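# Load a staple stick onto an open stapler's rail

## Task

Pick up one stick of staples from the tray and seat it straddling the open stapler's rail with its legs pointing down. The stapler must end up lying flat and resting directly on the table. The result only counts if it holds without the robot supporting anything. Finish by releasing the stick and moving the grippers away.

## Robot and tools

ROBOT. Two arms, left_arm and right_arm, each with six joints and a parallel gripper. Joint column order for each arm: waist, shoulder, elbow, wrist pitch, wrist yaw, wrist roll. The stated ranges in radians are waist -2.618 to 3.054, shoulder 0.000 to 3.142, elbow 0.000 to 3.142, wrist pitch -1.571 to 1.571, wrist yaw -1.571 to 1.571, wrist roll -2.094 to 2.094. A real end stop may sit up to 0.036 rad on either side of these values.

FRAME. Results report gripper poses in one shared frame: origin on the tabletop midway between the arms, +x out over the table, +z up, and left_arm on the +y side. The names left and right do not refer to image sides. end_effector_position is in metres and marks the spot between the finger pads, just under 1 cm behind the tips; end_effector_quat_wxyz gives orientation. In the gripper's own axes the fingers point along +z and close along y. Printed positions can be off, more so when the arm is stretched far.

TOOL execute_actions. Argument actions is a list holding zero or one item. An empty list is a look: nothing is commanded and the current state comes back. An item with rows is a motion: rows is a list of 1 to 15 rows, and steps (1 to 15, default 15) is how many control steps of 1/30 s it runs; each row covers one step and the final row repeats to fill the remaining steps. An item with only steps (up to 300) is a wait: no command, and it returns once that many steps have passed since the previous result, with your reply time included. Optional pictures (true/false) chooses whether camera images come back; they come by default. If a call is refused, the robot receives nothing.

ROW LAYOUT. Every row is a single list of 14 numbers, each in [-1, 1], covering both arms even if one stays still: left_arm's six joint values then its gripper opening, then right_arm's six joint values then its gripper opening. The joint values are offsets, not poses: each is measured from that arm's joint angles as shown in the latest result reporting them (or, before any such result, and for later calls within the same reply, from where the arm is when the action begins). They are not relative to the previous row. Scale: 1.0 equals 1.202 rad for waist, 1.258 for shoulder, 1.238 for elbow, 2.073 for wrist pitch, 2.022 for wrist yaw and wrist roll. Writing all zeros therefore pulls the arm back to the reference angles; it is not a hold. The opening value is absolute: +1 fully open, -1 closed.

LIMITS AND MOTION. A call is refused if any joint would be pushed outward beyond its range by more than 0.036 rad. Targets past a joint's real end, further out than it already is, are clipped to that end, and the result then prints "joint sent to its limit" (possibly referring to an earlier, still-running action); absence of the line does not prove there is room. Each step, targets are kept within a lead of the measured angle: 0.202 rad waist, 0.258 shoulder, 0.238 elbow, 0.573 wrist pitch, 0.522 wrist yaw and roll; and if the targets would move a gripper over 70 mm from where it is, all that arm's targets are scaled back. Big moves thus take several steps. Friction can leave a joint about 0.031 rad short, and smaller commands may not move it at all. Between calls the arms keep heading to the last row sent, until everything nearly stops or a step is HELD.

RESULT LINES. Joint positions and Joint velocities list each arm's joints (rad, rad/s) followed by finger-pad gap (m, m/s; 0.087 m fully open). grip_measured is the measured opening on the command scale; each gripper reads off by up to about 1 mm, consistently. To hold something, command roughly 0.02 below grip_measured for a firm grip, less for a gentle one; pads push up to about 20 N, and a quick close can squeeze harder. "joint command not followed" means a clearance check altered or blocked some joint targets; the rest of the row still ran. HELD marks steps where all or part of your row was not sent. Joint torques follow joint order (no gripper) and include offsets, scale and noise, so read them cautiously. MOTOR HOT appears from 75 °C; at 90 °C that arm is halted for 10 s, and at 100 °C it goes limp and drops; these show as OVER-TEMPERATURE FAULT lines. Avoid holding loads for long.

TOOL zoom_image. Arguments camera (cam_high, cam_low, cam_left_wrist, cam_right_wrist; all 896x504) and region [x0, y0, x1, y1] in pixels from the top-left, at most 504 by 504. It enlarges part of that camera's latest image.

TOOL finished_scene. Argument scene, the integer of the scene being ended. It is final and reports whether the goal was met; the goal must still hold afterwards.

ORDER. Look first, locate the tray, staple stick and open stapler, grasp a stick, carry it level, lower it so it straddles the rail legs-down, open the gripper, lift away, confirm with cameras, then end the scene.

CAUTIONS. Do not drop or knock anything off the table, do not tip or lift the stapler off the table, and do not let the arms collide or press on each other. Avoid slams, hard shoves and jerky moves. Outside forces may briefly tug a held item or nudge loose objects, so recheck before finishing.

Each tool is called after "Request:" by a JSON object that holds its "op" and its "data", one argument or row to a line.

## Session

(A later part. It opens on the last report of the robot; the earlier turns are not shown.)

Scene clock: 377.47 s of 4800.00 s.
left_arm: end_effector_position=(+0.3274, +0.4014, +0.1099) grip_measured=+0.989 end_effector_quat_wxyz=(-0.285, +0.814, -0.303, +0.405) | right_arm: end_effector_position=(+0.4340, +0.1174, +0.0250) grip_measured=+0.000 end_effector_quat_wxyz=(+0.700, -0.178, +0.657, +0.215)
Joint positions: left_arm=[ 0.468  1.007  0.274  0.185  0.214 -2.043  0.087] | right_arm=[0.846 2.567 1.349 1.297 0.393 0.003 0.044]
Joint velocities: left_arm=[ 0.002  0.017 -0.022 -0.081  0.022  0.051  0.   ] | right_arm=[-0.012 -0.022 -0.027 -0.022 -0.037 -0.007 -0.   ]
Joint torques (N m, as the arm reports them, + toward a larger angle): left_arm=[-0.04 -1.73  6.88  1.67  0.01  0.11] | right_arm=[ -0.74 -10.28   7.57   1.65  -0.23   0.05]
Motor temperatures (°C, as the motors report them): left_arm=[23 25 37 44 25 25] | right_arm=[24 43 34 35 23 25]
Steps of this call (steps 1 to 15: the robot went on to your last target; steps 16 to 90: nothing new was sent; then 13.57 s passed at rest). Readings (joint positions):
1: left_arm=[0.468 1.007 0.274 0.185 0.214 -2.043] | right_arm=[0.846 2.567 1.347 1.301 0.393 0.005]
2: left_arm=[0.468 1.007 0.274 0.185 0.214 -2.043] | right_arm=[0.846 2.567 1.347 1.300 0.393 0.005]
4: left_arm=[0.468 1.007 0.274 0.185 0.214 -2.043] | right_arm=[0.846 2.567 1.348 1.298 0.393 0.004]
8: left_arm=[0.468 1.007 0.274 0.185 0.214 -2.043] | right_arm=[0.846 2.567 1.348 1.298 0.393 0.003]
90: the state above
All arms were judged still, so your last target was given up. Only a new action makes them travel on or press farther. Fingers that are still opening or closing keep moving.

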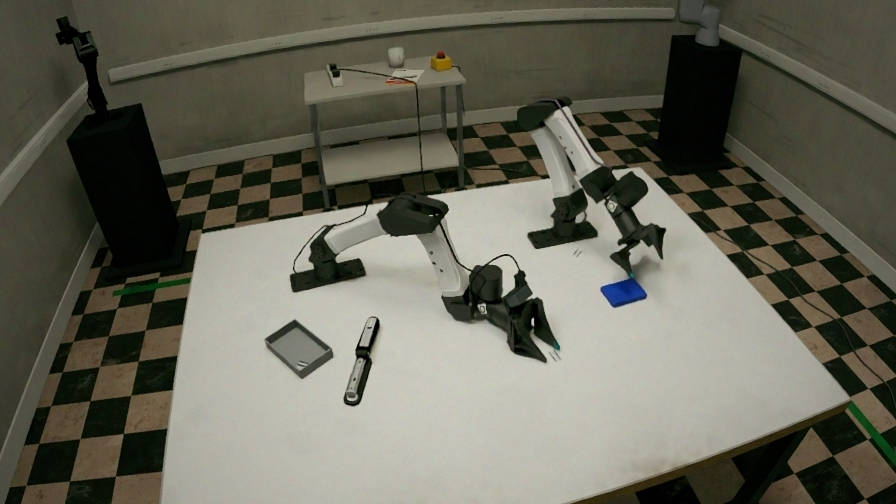

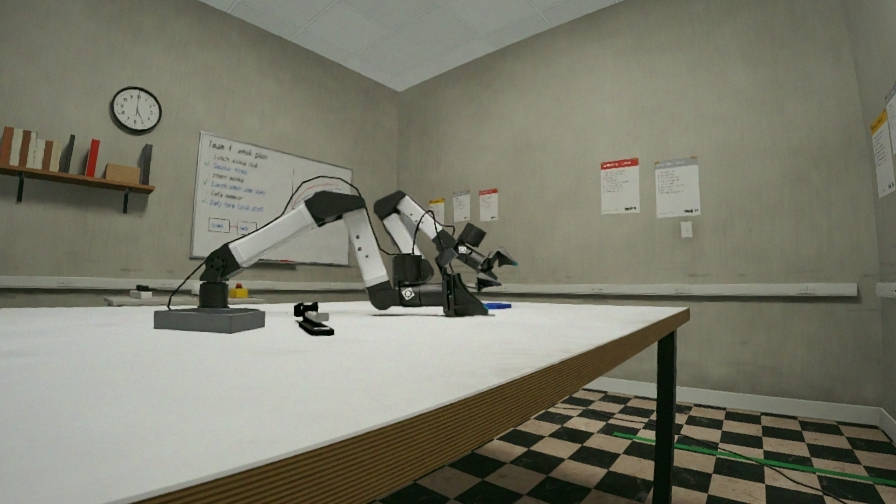

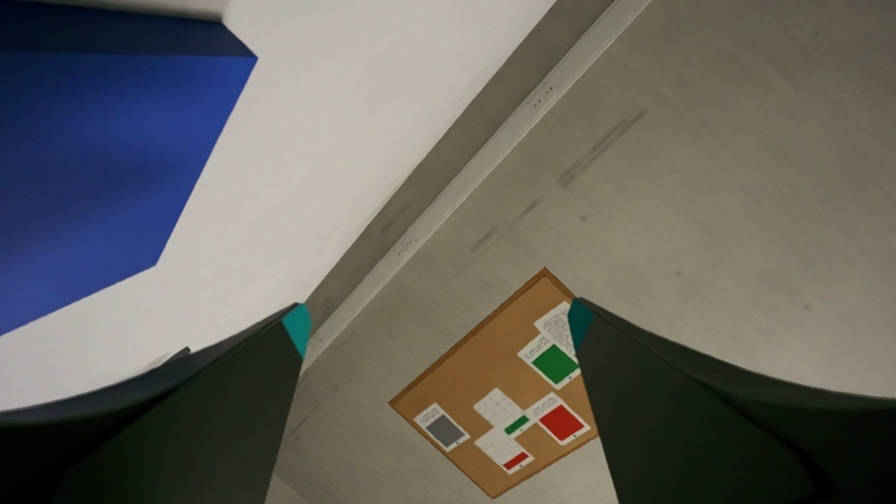

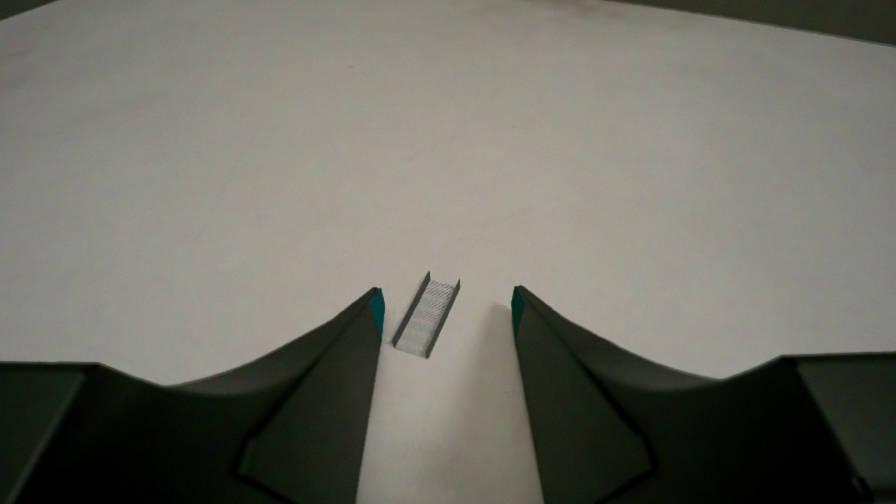

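Request:
{"op": "execute_actions", "data": {
  "actions": [
    {"rows":[[0,0,0,0,0,0,1,0,0,0,0,0,0,-0.85]],"steps":15}
  ],
  "pictures": false
}}

Request:
{"op": "execute_actions", "data": {
  "actions": [
    {"rows":[[0,0,0,0,0,0,1,0,-0.35,-0.3,0,-0.19,0,-0.85]],"steps":15}
  ]
}}

Scene clock: 397.00 s of 4800.00 s.
left_arm: end_effector_position=(+0.3274, +0.4014, +0.1099) grip_measured=+0.989 end_effector_quat_wxyz=(-0.285, +0.814, -0.303, +0.405) | right_arm: end_effector_position=(+0.4340, +0.1174, +0.0252) grip_measured=-0.850 end_effector_quat_wxyz=(+0.700, -0.178, +0.657, +0.215)
Joint positions: left_arm=[ 0.468  1.007  0.274  0.185  0.214 -2.043  0.087] | right_arm=[0.846 2.567 1.349 1.298 0.393 0.003 0.007]
Joint velocities: left_arm=[-0.002  0.007 -0.007  0.037 -0.051 -0.037  0.   ] | right_arm=[ 0.007 -0.007 -0.012  0.081  0.022  0.022 -0.   ]
Joint torques (N m, as the arm reports them, + toward a larger angle): left_arm=[-0.04 -1.62  6.78  1.66  0.    0.11] | right_arm=[ -0.3  -12.07   5.55   2.18  -0.18   0.02]
Motor temperatures (°C, as the motors report them): left_arm=[23 25 37 44 25 25] | right_arm=[24 42 34 35 23 25]
Steps of this call (steps 1 to 90: nothing new was sent; then 16.03 s passed at rest; steps 91 to 105: all 15 steps of this action). Readings (joint positions):
91: left_arm=[0.468 1.007 0.274 0.185 0.214 -2.043] | right_arm=[0.846 2.567 1.349 1.298 0.393 0.003]
92: left_arm=[0.468 1.007 0.274 0.185 0.214 -2.043] | right_arm=[0.846 2.567 1.349 1.298 0.393 0.003]
94: left_arm=[0.468 1.007 0.274 0.185 0.214 -2.043] | right_arm=[0.846 2.567 1.349 1.298 0.393 0.003]
98: left_arm=[0.468 1.007 0.274 0.185 0.214 -2.043] | right_arm=[0.846 2.567 1.349 1.298 0.393 0.003]
105: the state above

Scene clock: 397.50 s of 4800.00 s.
left_arm: end_effector_position=(+0.3274, +0.4014, +0.1099) grip_measured=+0.989 end_effector_quat_wxyz=(-0.285, +0.814, -0.303, +0.405) | right_arm: end_effector_position=(+0.3558, +0.1116, +0.1524) grip_measured=-0.850 end_effector_quat_wxyz=(+0.690, -0.281, +0.570, +0.347)
Joint positions: left_arm=[ 0.468  1.007  0.274  0.185  0.214 -2.043  0.087] | right_arm=[0.844 2.117 1.001 1.308 0.032 0.002 0.007]
Joint velocities: left_arm=[ 0.002 -0.002 -0.002 -0.022 -0.022 -0.007 -0.001] | right_arm=[ 0.002 -0.012 -0.017 -0.037 -0.11  -0.037  0.001]
Joint torques (N m, as the arm reports them, + toward a larger angle): left_arm=[ 0.02 -1.57  6.84  1.65 -0.01  0.08] | right_arm=[-0.17 -9.05  4.19  2.12 -0.23  0.02]
Motor temperatures (°C, as the motors report them): left_arm=[23 25 37 44 25 25] | right_arm=[24 43 34 35 23 25]
Steps of this call (steps 1 to 15: all 15 steps of this action). Readings (joint positions):
1: left_arm=[0.468 1.007 0.274 0.185 0.214 -2.043] | right_arm=[0.844 2.537 1.312 1.288 0.342 0.002]
2: left_arm=[0.468 1.007 0.274 0.185 0.214 -2.043] | right_arm=[0.843 2.477 1.229 1.273 0.283 0.002]
4: left_arm=[0.468 1.007 0.274 0.185 0.214 -2.043] | right_arm=[0.844 2.343 1.083 1.266 0.197 0.002]
8: left_arm=[0.468 1.007 0.274 0.185 0.214 -2.043] | right_arm=[0.844 2.154 1.009 1.283 0.094 0.002]
15: the state above

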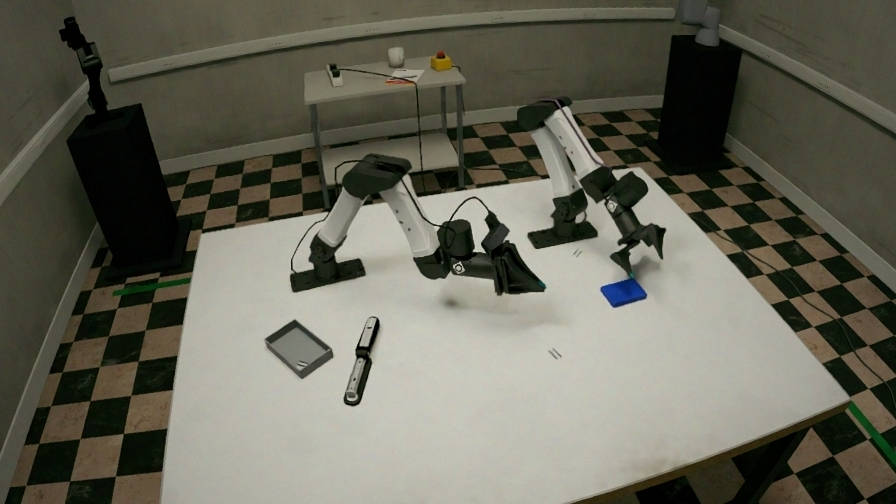

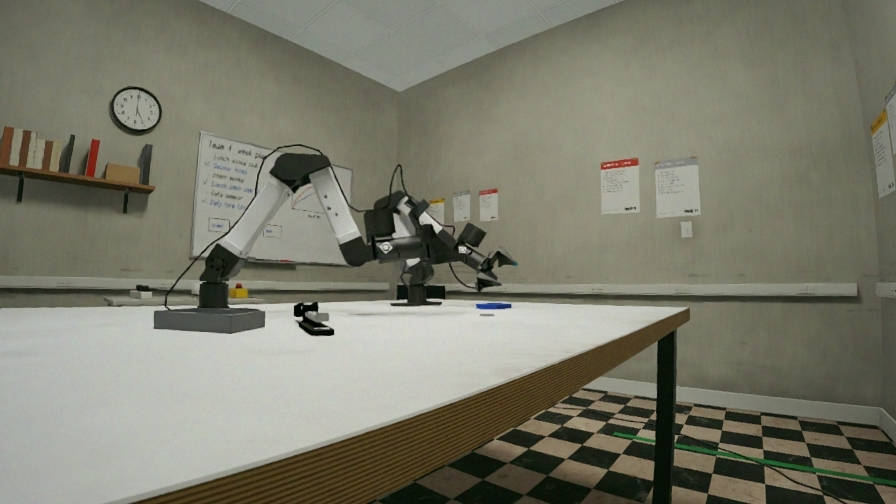

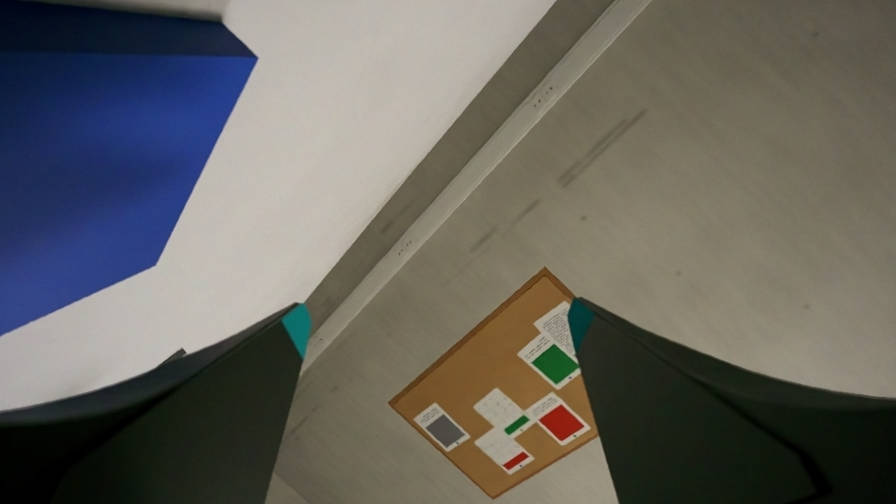

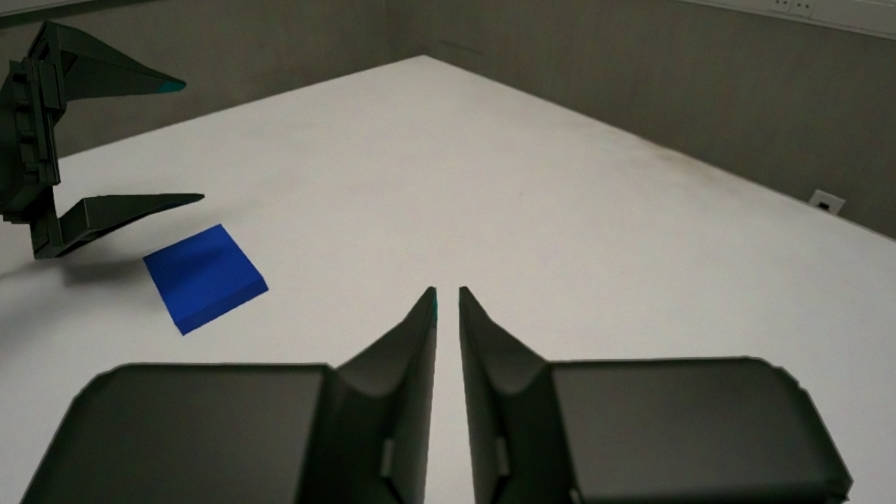

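Request:
{"op": "execute_actions", "data": {
  "actions": [
    {"rows":[[-0.72,0.79,0.83,-0.51,-0.106,1,1,-0.3,-0.2,0,0,0,0,1]],"steps":15}
  ],
  "pictures": false
}}

Request:
{"op": "execute_actions", "data": {
  "actions": [
    {"steps":45}
  ]
}}

Scene clock: 411.17 s of 4800.00 s.
left_arm: end_effector_position=(+0.3635, +0.1598, +0.0157) grip_measured=+0.989 end_effector_quat_wxyz=(+0.102, -0.175, +0.978, -0.056) | right_arm: end_effector_position=(+0.4845, -0.0606, +0.2785) grip_measured=+0.979 end_effector_quat_wxyz=(+0.807, -0.138, +0.526, +0.228)
Joint positions: left_arm=[-0.387  1.946  1.328 -0.719 -0.005 -0.703  0.087] | right_arm=[0.462 1.878 0.999 1.3   0.037 0.002 0.087]
Joint velocities: left_arm=[-0.745  0.002  0.33  -0.491  0.022  2.821 -0.001] | right_arm=[ 0.056 -0.007 -0.002  0.037  0.022 -0.051 -0.   ]
Joint torques (N m, as the arm reports them, + toward a larger angle): left_arm=[ 3.15 -5.2   2.35  0.05  0.05 -0.1 ] | right_arm=[ 1.24 -9.52  7.07  1.92 -0.22 -0.01]
Motor temperatures (°C, as the motors report them): left_arm=[23 25 37 44 25 25] | right_arm=[24 41 34 36 23 25]
Steps of this call (steps 1 to 30: the robot went on to your last target; steps 31 to 100: nothing new was sent; then 9.83 s passed at rest; steps 101 to 115: all 15 steps of this action). Readings (joint positions):
101: left_arm=[0.439 1.032 0.307 0.117 0.179 -1.981] | right_arm=[0.837 2.108 1.000 1.299 0.013 0.002]
102: left_arm=[0.381 1.098 0.369 0.022 0.146 -1.899] | right_arm=[0.823 2.093 0.999 1.286 0.012 0.002]
104: left_arm=[0.261 1.247 0.506 -0.153 0.103 -1.737] | right_arm=[0.774 2.049 0.999 1.280 0.012 0.002]
108: left_arm=[0.026 1.523 0.833 -0.467 0.055 -1.407] | right_arm=[0.634 1.956 0.999 1.282 0.013 0.002]
115: the state above

Scene clock: 412.67 s of 4800.00 s.
left_arm: end_effector_position=(+0.3300, +0.1771, +0.0113) grip_measured=+0.988 end_effector_quat_wxyz=(+0.052, +0.168, +0.984, -0.038) | right_arm: end_effector_position=(+0.4798, -0.0534, +0.2785) grip_measured=+0.979 end_effector_quat_wxyz=(+0.806, -0.142, +0.525, +0.235)
Joint positions: left_arm=[-0.417  1.956  1.331 -0.828  0.053 -0.043  0.087] | right_arm=[0.478 1.878 0.999 1.3   0.037 0.002 0.087]
Joint velocities: left_arm=[ 0.002 -0.017  0.007 -0.051 -0.022 -0.081  0.001] | right_arm=[ 0.002 -0.012 -0.002  0.11  -0.007 -0.022  0.   ]
Joint torques (N m, as the arm reports them, + toward a larger angle): left_arm=[ 1.89 -5.58  3.81  0.23 -0.42  0.27] | right_arm=[ 0.19 -9.55  7.08  2.   -0.21  0.01]
Motor temperatures (°C, as the motors report them): left_arm=[23 25 37 44 25 25] | right_arm=[24 41 34 36 23 25]
Steps of this call (steps 1 to 45: the robot went on to your last target). Readings (joint positions):
1: left_arm=[-0.407 1.946 1.330 -0.729 -0.001 -0.603] | right_arm=[0.466 1.878 0.999 1.300 0.037 0.002]
2: left_arm=[-0.416 1.951 1.330 -0.746 0.005 -0.505] | right_arm=[0.470 1.878 0.999 1.300 0.037 0.002]
4: left_arm=[-0.421 1.953 1.331 -0.766 0.033 -0.344] | right_arm=[0.476 1.878 0.999 1.300 0.037 0.002]
8: left_arm=[-0.420 1.953 1.331 -0.796 0.056 -0.170] | right_arm=[0.478 1.878 0.999 1.300 0.037 0.002]
45: the state above
All arms were judged still, so your last target was given up. Only a new action makes them travel on or press farther. Fingers that are still opening or closing keep moving.

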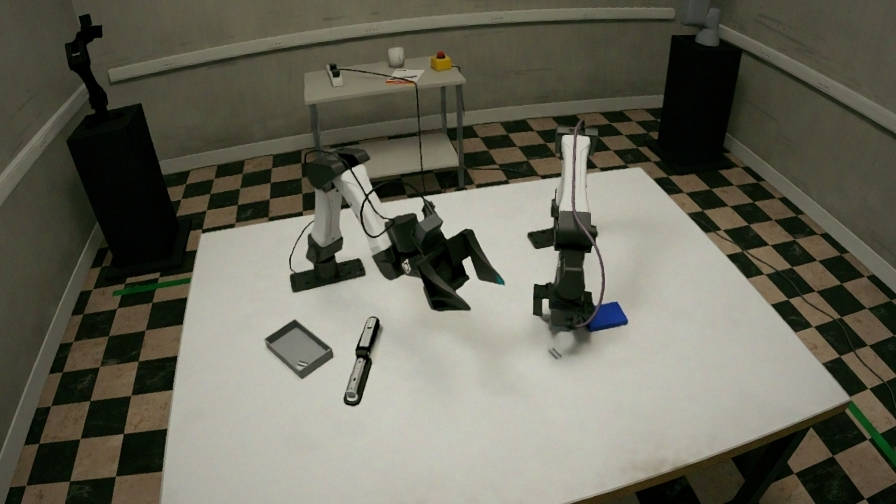

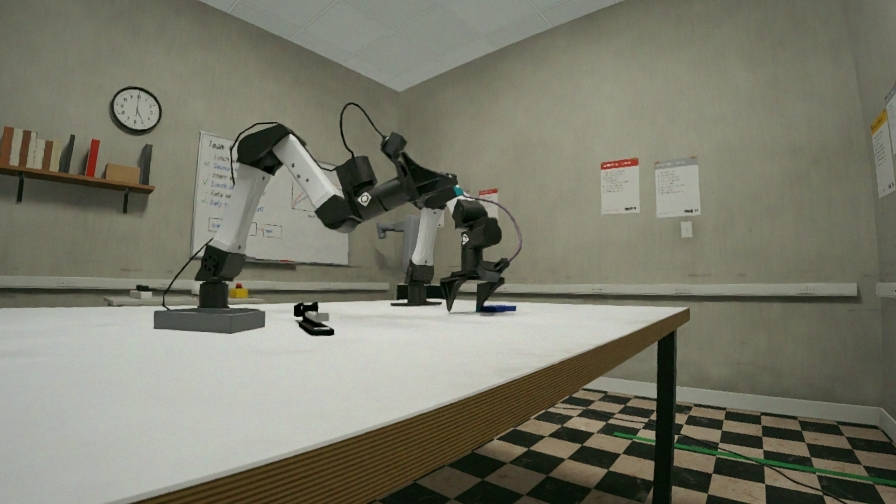

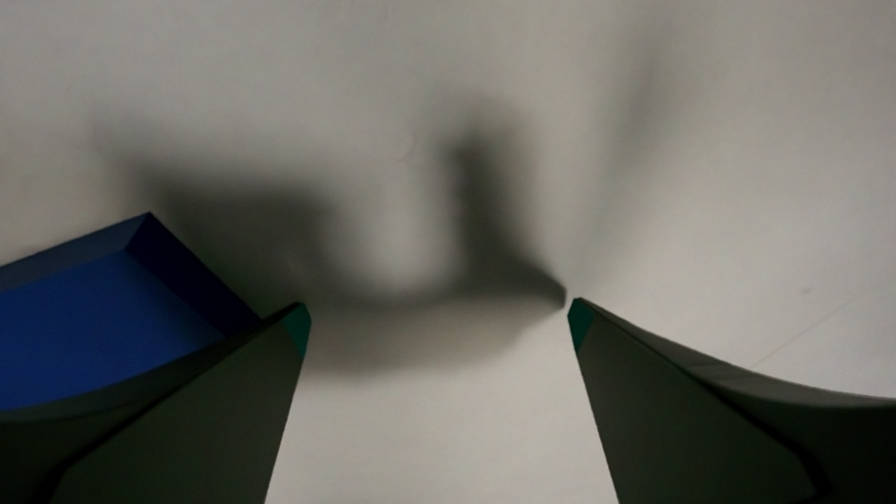

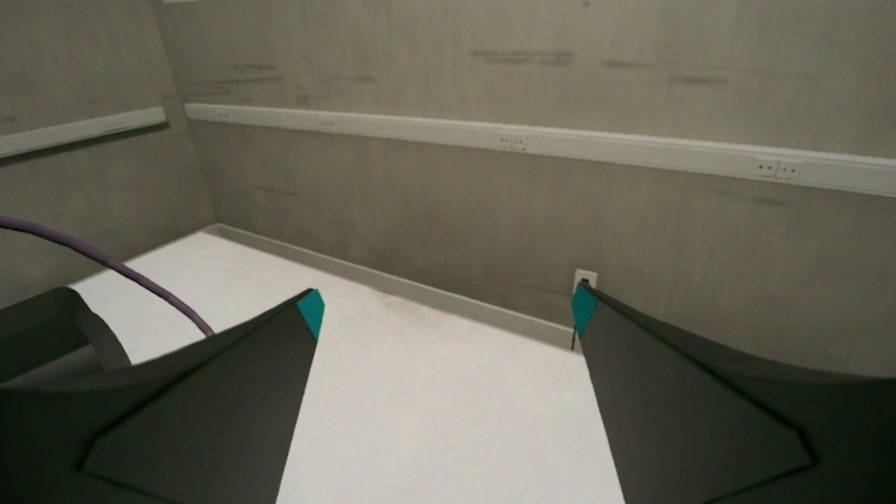

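Request:
{"op": "execute_actions", "data": {
  "actions": [
    {"rows":[[0,0,0.15,-0.05,0,0,1,0,0,0,0,0,0,1],[0,0,0.2,-0.08,0,0,1,0,0,0,0,0,0,1],[0,0,0.3,-0.1,0,0,1,0,0,0,0,0,0,1],[0,0.05,0.4,-0.12,0,0,1,0,0,0,0,0,0,1],[0,0.1,0.5,-0.15,0,0,1,0,0,0,0,0,0,1],[0,0.15,0.5,-0.185,0,0,1,0,0,0,0,0,0,1],[0,0.2,0.5,-0.185,0,0,1,0,0,0,0,0,0,1],[0,0.28,0.5,-0.185,-0.03,0.02,1,0,0,0,0,0,0,1]],"steps":15}
  ],
  "pictures": false
}}

Request:
{"op": "execute_actions", "data": {
  "actions": [
    {"steps":20}
  ]
}}

Scene clock: 424.40 s of 4800.00 s.
left_arm: end_effector_position=(+0.4064, +0.1552, +0.0216) grip_measured=+0.988 end_effector_quat_wxyz=(+0.020, +0.180, +0.983, -0.011) | right_arm: end_effector_position=(+0.4798, -0.0534, +0.2785) grip_measured=+0.979 end_effector_quat_wxyz=(+0.806, -0.142, +0.525, +0.235)
Joint positions: left_arm=[-0.417  2.325  1.953 -1.154  0.013 -0.018  0.087] | right_arm=[0.478 1.878 0.999 1.3   0.037 0.002 0.087]
Joint velocities: left_arm=[-0.002  0.354 -0.149 -0.432 -0.095  0.095 -0.001] | right_arm=[-0.002  0.017  0.002 -0.037  0.007 -0.007  0.   ]
Joint torques (N m, as the arm reports them, + toward a larger angle): left_arm=[  0.04 -14.13   6.64   0.55  -0.12   0.16] | right_arm=[-0.29 -8.56  6.91  1.92 -0.17  0.01]
Motor temperatures (°C, as the motors report them): left_arm=[23 26 36 41 25 25] | right_arm=[24 41 34 37 23 25]
Steps of this call (steps 1 to 90: nothing new was sent; then 8.23 s passed at rest; steps 91 to 105: all 15 steps of this action). Readings (joint positions):
91: left_arm=[-0.417 1.959 1.358 -0.855 0.054 -0.043] | right_arm=[0.478 1.878 0.999 1.300 0.037 0.002]
92: left_arm=[-0.417 1.971 1.409 -0.898 0.054 -0.043] | right_arm=[0.478 1.878 0.999 1.300 0.037 0.002]
94: left_arm=[-0.417 1.988 1.547 -0.965 0.054 -0.043] | right_arm=[0.478 1.878 0.999 1.300 0.037 0.002]
98: left_arm=[-0.417 2.108 1.891 -1.071 0.048 -0.038] | right_arm=[0.478 1.878 0.999 1.300 0.037 0.002]
105: the state above

Scene clock: 425.07 s of 4800.00 s.
left_arm: end_effector_position=(+0.3955, +0.1614, +0.0203) grip_measured=+0.988 end_effector_quat_wxyz=(-0.004, +0.182, +0.983, -0.002) | right_arm: end_effector_position=(+0.4798, -0.0534, +0.2785) grip_measured=+0.979 end_effector_quat_wxyz=(+0.806, -0.142, +0.525, +0.235)
Joint positions: left_arm=[-0.417  2.329  1.947 -1.196  0.005 -0.012  0.087] | right_arm=[0.478 1.878 0.999 1.3   0.037 0.002 0.087]
Joint velocities: left_arm=[-0.002 -0.027  0.007 -0.007 -0.022 -0.022  0.   ] | right_arm=[-0.012 -0.017 -0.007 -0.022 -0.022 -0.022 -0.001]
Joint torques (N m, as the arm reports them, + toward a larger angle): left_arm=[  0.07 -12.88   6.35   0.25  -0.11   0.13] | right_arm=[-0.29 -8.56  6.87  1.92 -0.17  0.02]
Motor temperatures (°C, as the motors report them): left_arm=[23 26 36 41 25 25] | right_arm=[24 41 34 37 23 25]
Steps of this call (steps 1 to 20: the robot went on to your last target). Readings (joint positions):
1: left_arm=[-0.417 2.333 1.949 -1.168 0.011 -0.016] | right_arm=[0.478 1.878 0.999 1.300 0.037 0.002]
2: left_arm=[-0.417 2.335 1.947 -1.179 0.010 -0.016] | right_arm=[0.478 1.878 0.999 1.300 0.037 0.002]
4: left_arm=[-0.417 2.332 1.947 -1.189 0.008 -0.014] | right_arm=[0.478 1.878 0.999 1.300 0.037 0.002]
8: left_arm=[-0.417 2.329 1.947 -1.193 0.006 -0.013] | right_arm=[0.478 1.878 0.999 1.300 0.037 0.002]
20: the state above

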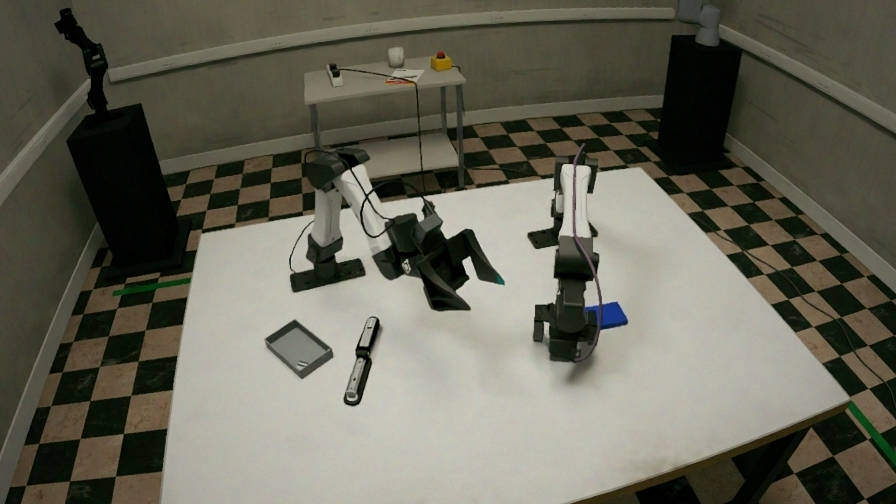

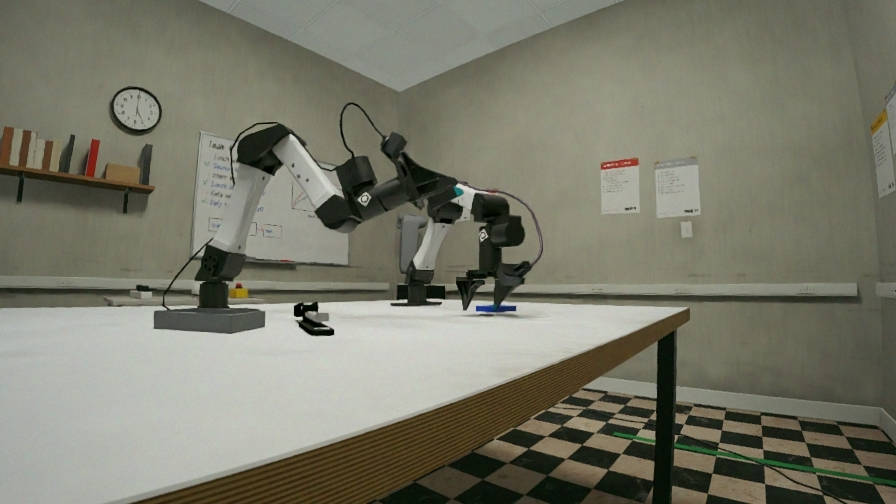

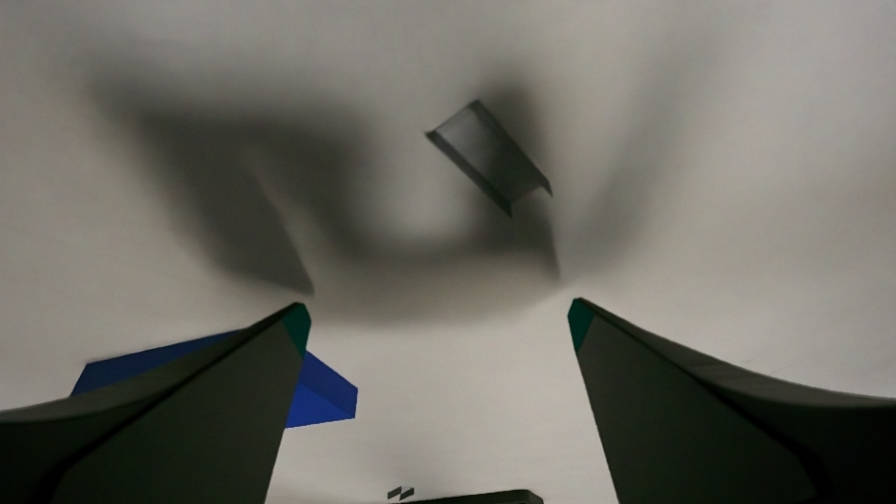

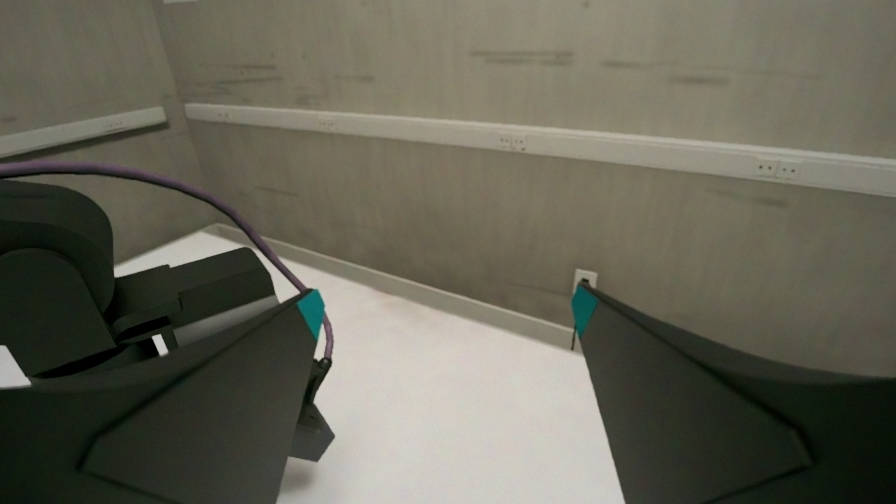

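Request:
{"op": "execute_actions", "data": {
  "actions": [
    {"rows":[[0,0,0.1,0,0,0.39,1,0,0,0,0,0,0,1],[0,0,0.2,-0.03,0,0.39,1,0,0,0,0,0,0,1],[0,0,0.26,-0.06,0,0.39,1,0,0,0,0,0,0,1],[0,0.05,0.26,-0.06,0,0.39,1,0,0,0,0,0,0,1],[0,0.13,0.26,-0.06,0,0.39,1,0,0,0,0,0,0,1]],"steps":15}
  ],
  "pictures": false
}}

Request:
{"op": "execute_actions", "data": {
  "actions": [
    {"steps":20}
  ]
}}

Scene clock: 438.40 s of 4800.00 s.
left_arm: end_effector_position=(+0.4575, +0.1674, +0.0242) grip_measured=+0.989 end_effector_quat_wxyz=(+0.021, +0.527, +0.849, +0.002) | right_arm: end_effector_position=(+0.4798, -0.0534, +0.2785) grip_measured=+0.979 end_effector_quat_wxyz=(+0.806, -0.142, +0.525, +0.235)
Joint positions: left_arm=[-0.417  2.498  2.269 -1.299  0.004  0.732  0.087] | right_arm=[0.478 1.878 0.999 1.3   0.037 0.002 0.087]
Joint velocities: left_arm=[ 0.007  0.09  -0.007 -0.022  0.007  0.256  0.   ] | right_arm=[-0.007 -0.002 -0.002  0.022 -0.007 -0.037 -0.001]
Joint torques (N m, as the arm reports them, + toward a larger angle): left_arm=[ -0.06 -13.3    6.16   0.41   0.     0.14] | right_arm=[-0.31 -8.56  6.88  1.92 -0.16  0.01]
Motor temperatures (°C, as the motors report them): left_arm=[23 33 36 39 25 25] | right_arm=[24 40 34 37 23 25]
Steps of this call (steps 1 to 15: the robot went on to your last target; steps 16 to 90: nothing new was sent; then 9.83 s passed at rest; steps 91 to 105: all 15 steps of this action). Readings (joint positions):
91: left_arm=[-0.417 2.332 1.963 -1.205 0.004 0.064] | right_arm=[0.478 1.878 0.999 1.300 0.037 0.002]
92: left_arm=[-0.417 2.344 2.009 -1.228 0.004 0.161] | right_arm=[0.478 1.878 0.999 1.300 0.037 0.002]
94: left_arm=[-0.417 2.367 2.137 -1.260 0.004 0.351] | right_arm=[0.478 1.878 0.999 1.300 0.037 0.002]
98: left_arm=[-0.417 2.410 2.269 -1.261 0.004 0.598] | right_arm=[0.478 1.878 0.999 1.300 0.037 0.002]
105: the state above

Scene clock: 439.07 s of 4800.00 s.
left_arm: end_effector_position=(+0.4569, +0.1688, +0.0237) grip_measured=+0.989 end_effector_quat_wxyz=(+0.017, +0.542, +0.840, +0.002) | right_arm: end_effector_position=(+0.4798, -0.0534, +0.2785) grip_measured=+0.979 end_effector_quat_wxyz=(+0.806, -0.142, +0.525, +0.235)
Joint positions: left_arm=[-0.417  2.499  2.269 -1.307  0.004  0.766  0.087] | right_arm=[0.478 1.878 0.999 1.3   0.037 0.002 0.087]
Joint velocities: left_arm=[-0.002 -0.007  0.007 -0.11  -0.037  0.066 -0.002] | right_arm=[ 0.007 -0.007 -0.002 -0.007 -0.051  0.022  0.001]
Joint torques (N m, as the arm reports them, + toward a larger angle): left_arm=[ -0.04 -12.84   6.17   0.3    0.03   0.13] | right_arm=[-0.3  -8.55  6.88  1.92 -0.17  0.02]
Motor temperatures (°C, as the motors report them): left_arm=[23 33 36 39 25 25] | right_arm=[24 40 34 37 23 25]
Steps of this call (steps 1 to 20: the robot went on to your last target). Readings (joint positions):
1: left_arm=[-0.417 2.499 2.269 -1.302 0.004 0.739] | right_arm=[0.478 1.878 0.999 1.300 0.037 0.002]
2: left_arm=[-0.417 2.499 2.269 -1.304 0.004 0.745] | right_arm=[0.478 1.878 0.999 1.300 0.037 0.002]
4: left_arm=[-0.417 2.499 2.269 -1.305 0.004 0.753] | right_arm=[0.478 1.878 0.999 1.300 0.037 0.002]
8: left_arm=[-0.417 2.499 2.269 -1.307 0.004 0.761] | right_arm=[0.478 1.878 0.999 1.300 0.037 0.002]
20: the state above

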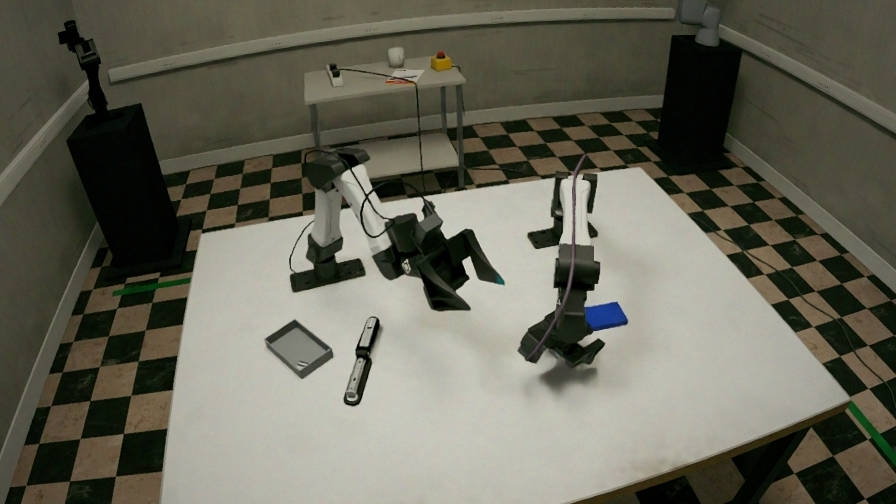

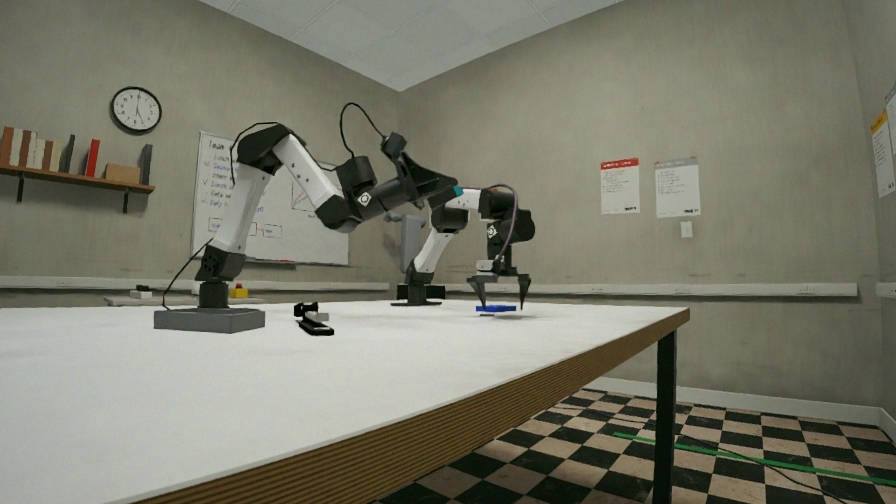

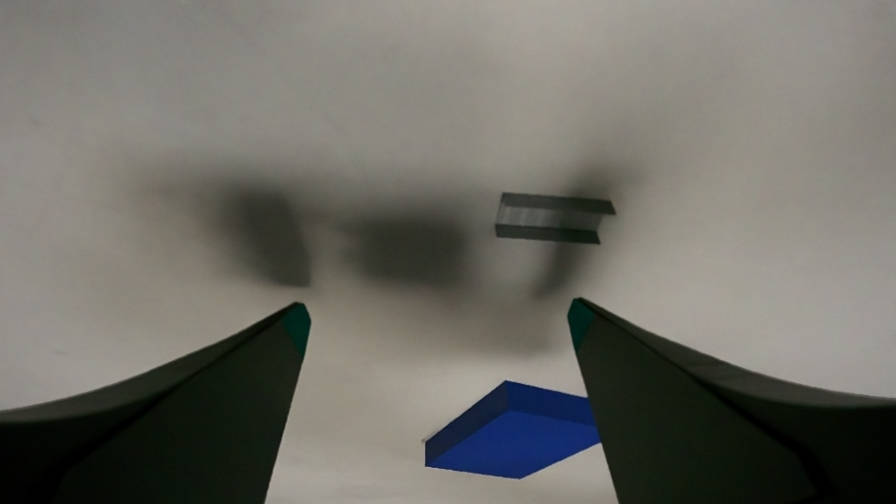

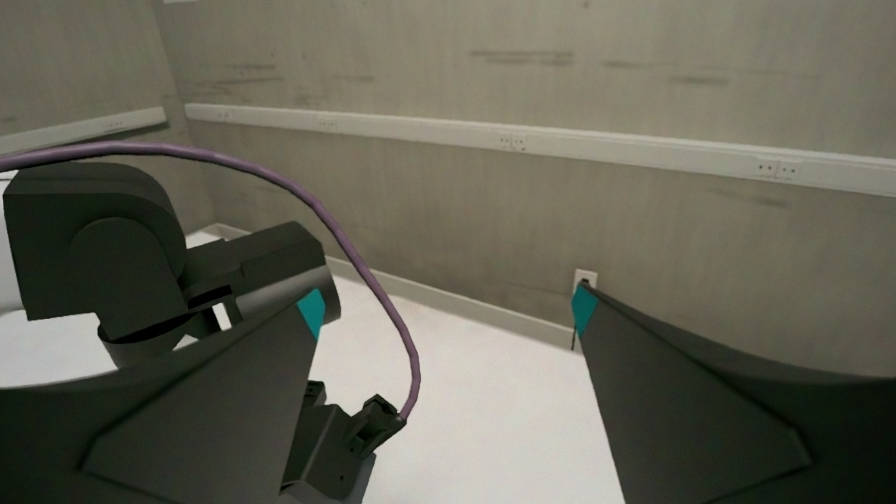

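Wrong sign; roll to -0.8.

Request:
{"op": "execute_actions", "data": {
  "actions": [
    {"rows":[[0,0,0,0,0,-0.785,1,0,0,0,0,0,0,1]],"steps":15}
  ],
  "pictures": false
}}

Request:
{"op": "execute_actions", "data": {
  "actions": [
    {"steps":25}
  ]
}}

Scene clock: 443.13 s of 4800.00 s.
left_arm: end_effector_position=(+0.4332, +0.1218, +0.0238) grip_measured=+0.989 end_effector_quat_wxyz=(+0.014, -0.110, +0.994, -0.009) | right_arm: end_effector_position=(+0.4798, -0.0534, +0.2785) grip_measured=+0.979 end_effector_quat_wxyz=(+0.806, -0.142, +0.525, +0.235)
Joint positions: left_arm=[-0.417  2.499  2.269 -1.308  0.004 -0.599  0.087] | right_arm=[0.478 1.878 0.999 1.3   0.037 0.002 0.087]
Joint velocities: left_arm=[-0.002  0.002  0.002 -0.037 -0.007 -1.458  0.   ] | right_arm=[ 0.007  0.022 -0.027  0.007  0.022 -0.037 -0.   ]
Joint torques (N m, as the arm reports them, + toward a larger angle): left_arm=[ -0.05 -12.59   6.26   0.42  -0.1   -0.02] | right_arm=[-0.3  -8.56  6.87  1.92 -0.17  0.02]
Motor temperatures (°C, as the motors report them): left_arm=[23 35 36 38 25 25] | right_arm=[24 40 35 37 23 25]
Steps of this call (steps 1 to 15: the robot went on to your last target; steps 16 to 90: nothing new was sent; then 0.57 s passed at rest; steps 91 to 105: all 15 steps of this action). Readings (joint positions):
91: left_arm=[-0.417 2.499 2.269 -1.308 0.004 0.691] | right_arm=[0.478 1.878 0.999 1.300 0.037 0.002]
92: left_arm=[-0.417 2.499 2.269 -1.308 0.004 0.592] | right_arm=[0.478 1.878 0.999 1.300 0.037 0.002]
94: left_arm=[-0.417 2.499 2.269 -1.308 0.004 0.394] | right_arm=[0.478 1.878 0.999 1.300 0.037 0.002]
98: left_arm=[-0.417 2.499 2.269 -1.308 0.004 0.001] | right_arm=[0.478 1.878 0.999 1.300 0.037 0.002]
105: the state above

Scene clock: 443.97 s of 4800.00 s.
left_arm: end_effector_position=(+0.4360, +0.1134, +0.0240) grip_measured=+0.989 end_effector_quat_wxyz=(+0.013, -0.214, +0.977, -0.011) | right_arm: end_effector_position=(+0.4798, -0.0534, +0.2785) grip_measured=+0.979 end_effector_quat_wxyz=(+0.806, -0.142, +0.525, +0.235)
Joint positions: left_arm=[-0.417  2.499  2.269 -1.308  0.004 -0.811  0.087] | right_arm=[0.478 1.878 0.999 1.3   0.037 0.002 0.087]
Joint velocities: left_arm=[-0.002 -0.007  0.007 -0.051  0.022  0.037 -0.001] | right_arm=[-0.002 -0.007 -0.017 -0.022  0.037 -0.081  0.   ]
Joint torques (N m, as the arm reports them, + toward a larger angle): left_arm=[  0.02 -12.54   6.11   0.42  -0.06  -0.02] | right_arm=[-0.3  -8.55  6.86  1.91 -0.17  0.02]
Motor temperatures (°C, as the motors report them): left_arm=[23 35 36 38 25 25] | right_arm=[24 40 35 37 23 25]
Steps of this call (steps 1 to 25: the robot went on to your last target). Readings (joint positions):
1: left_arm=[-0.417 2.499 2.269 -1.308 0.004 -0.642] | right_arm=[0.478 1.878 0.999 1.300 0.037 0.002]
2: left_arm=[-0.417 2.499 2.269 -1.308 0.004 -0.676] | right_arm=[0.478 1.878 0.999 1.300 0.037 0.002]
4: left_arm=[-0.417 2.499 2.269 -1.308 0.004 -0.725] | right_arm=[0.478 1.878 0.999 1.300 0.037 0.002]
8: left_arm=[-0.417 2.499 2.269 -1.308 0.004 -0.776] | right_arm=[0.478 1.878 0.999 1.300 0.037 0.002]
25: the state above

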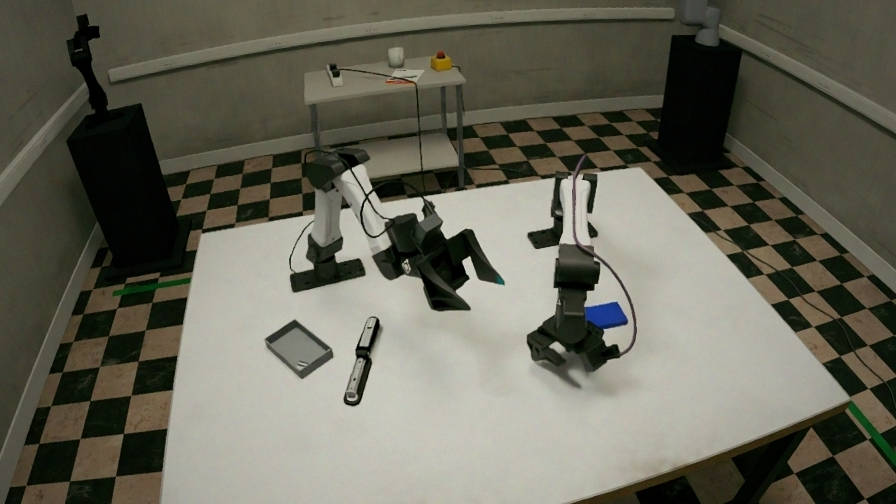

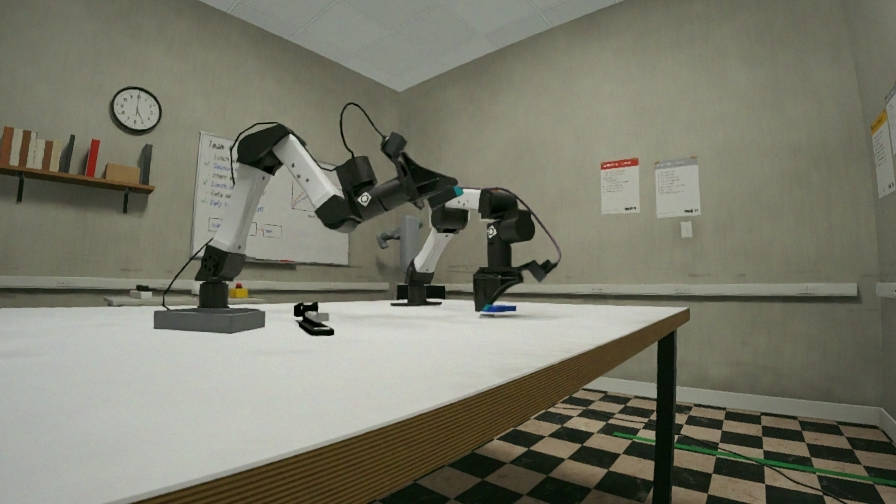

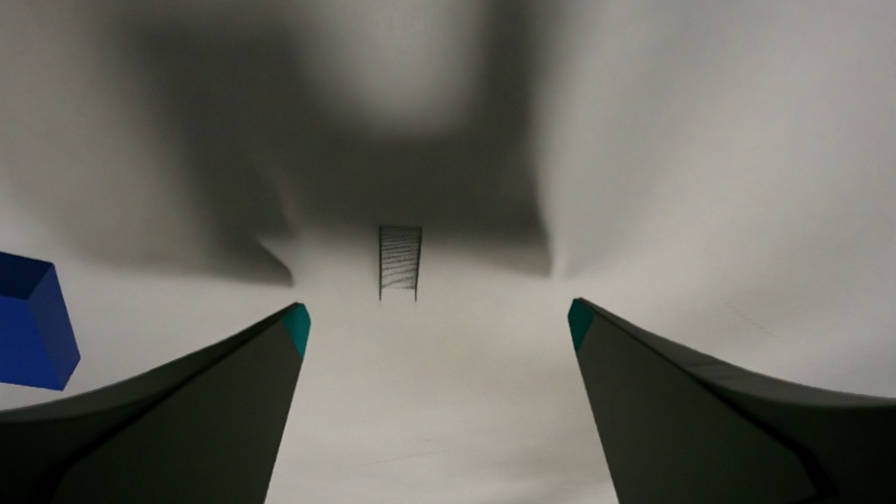

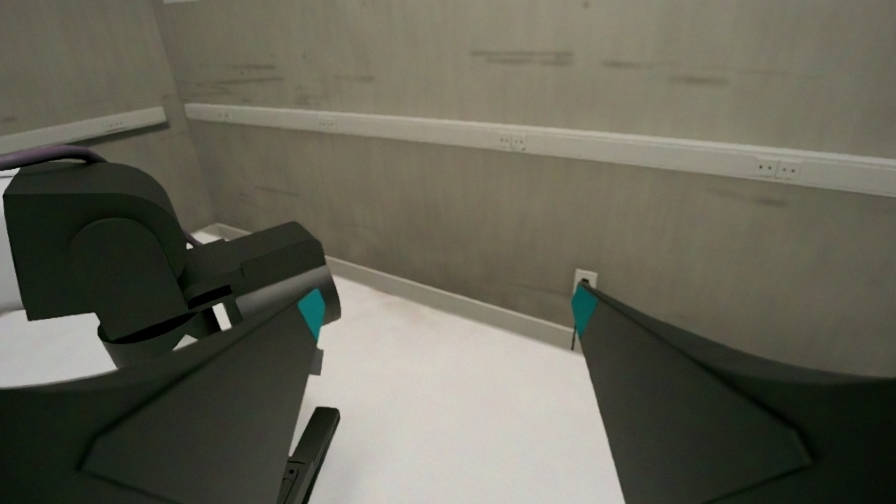

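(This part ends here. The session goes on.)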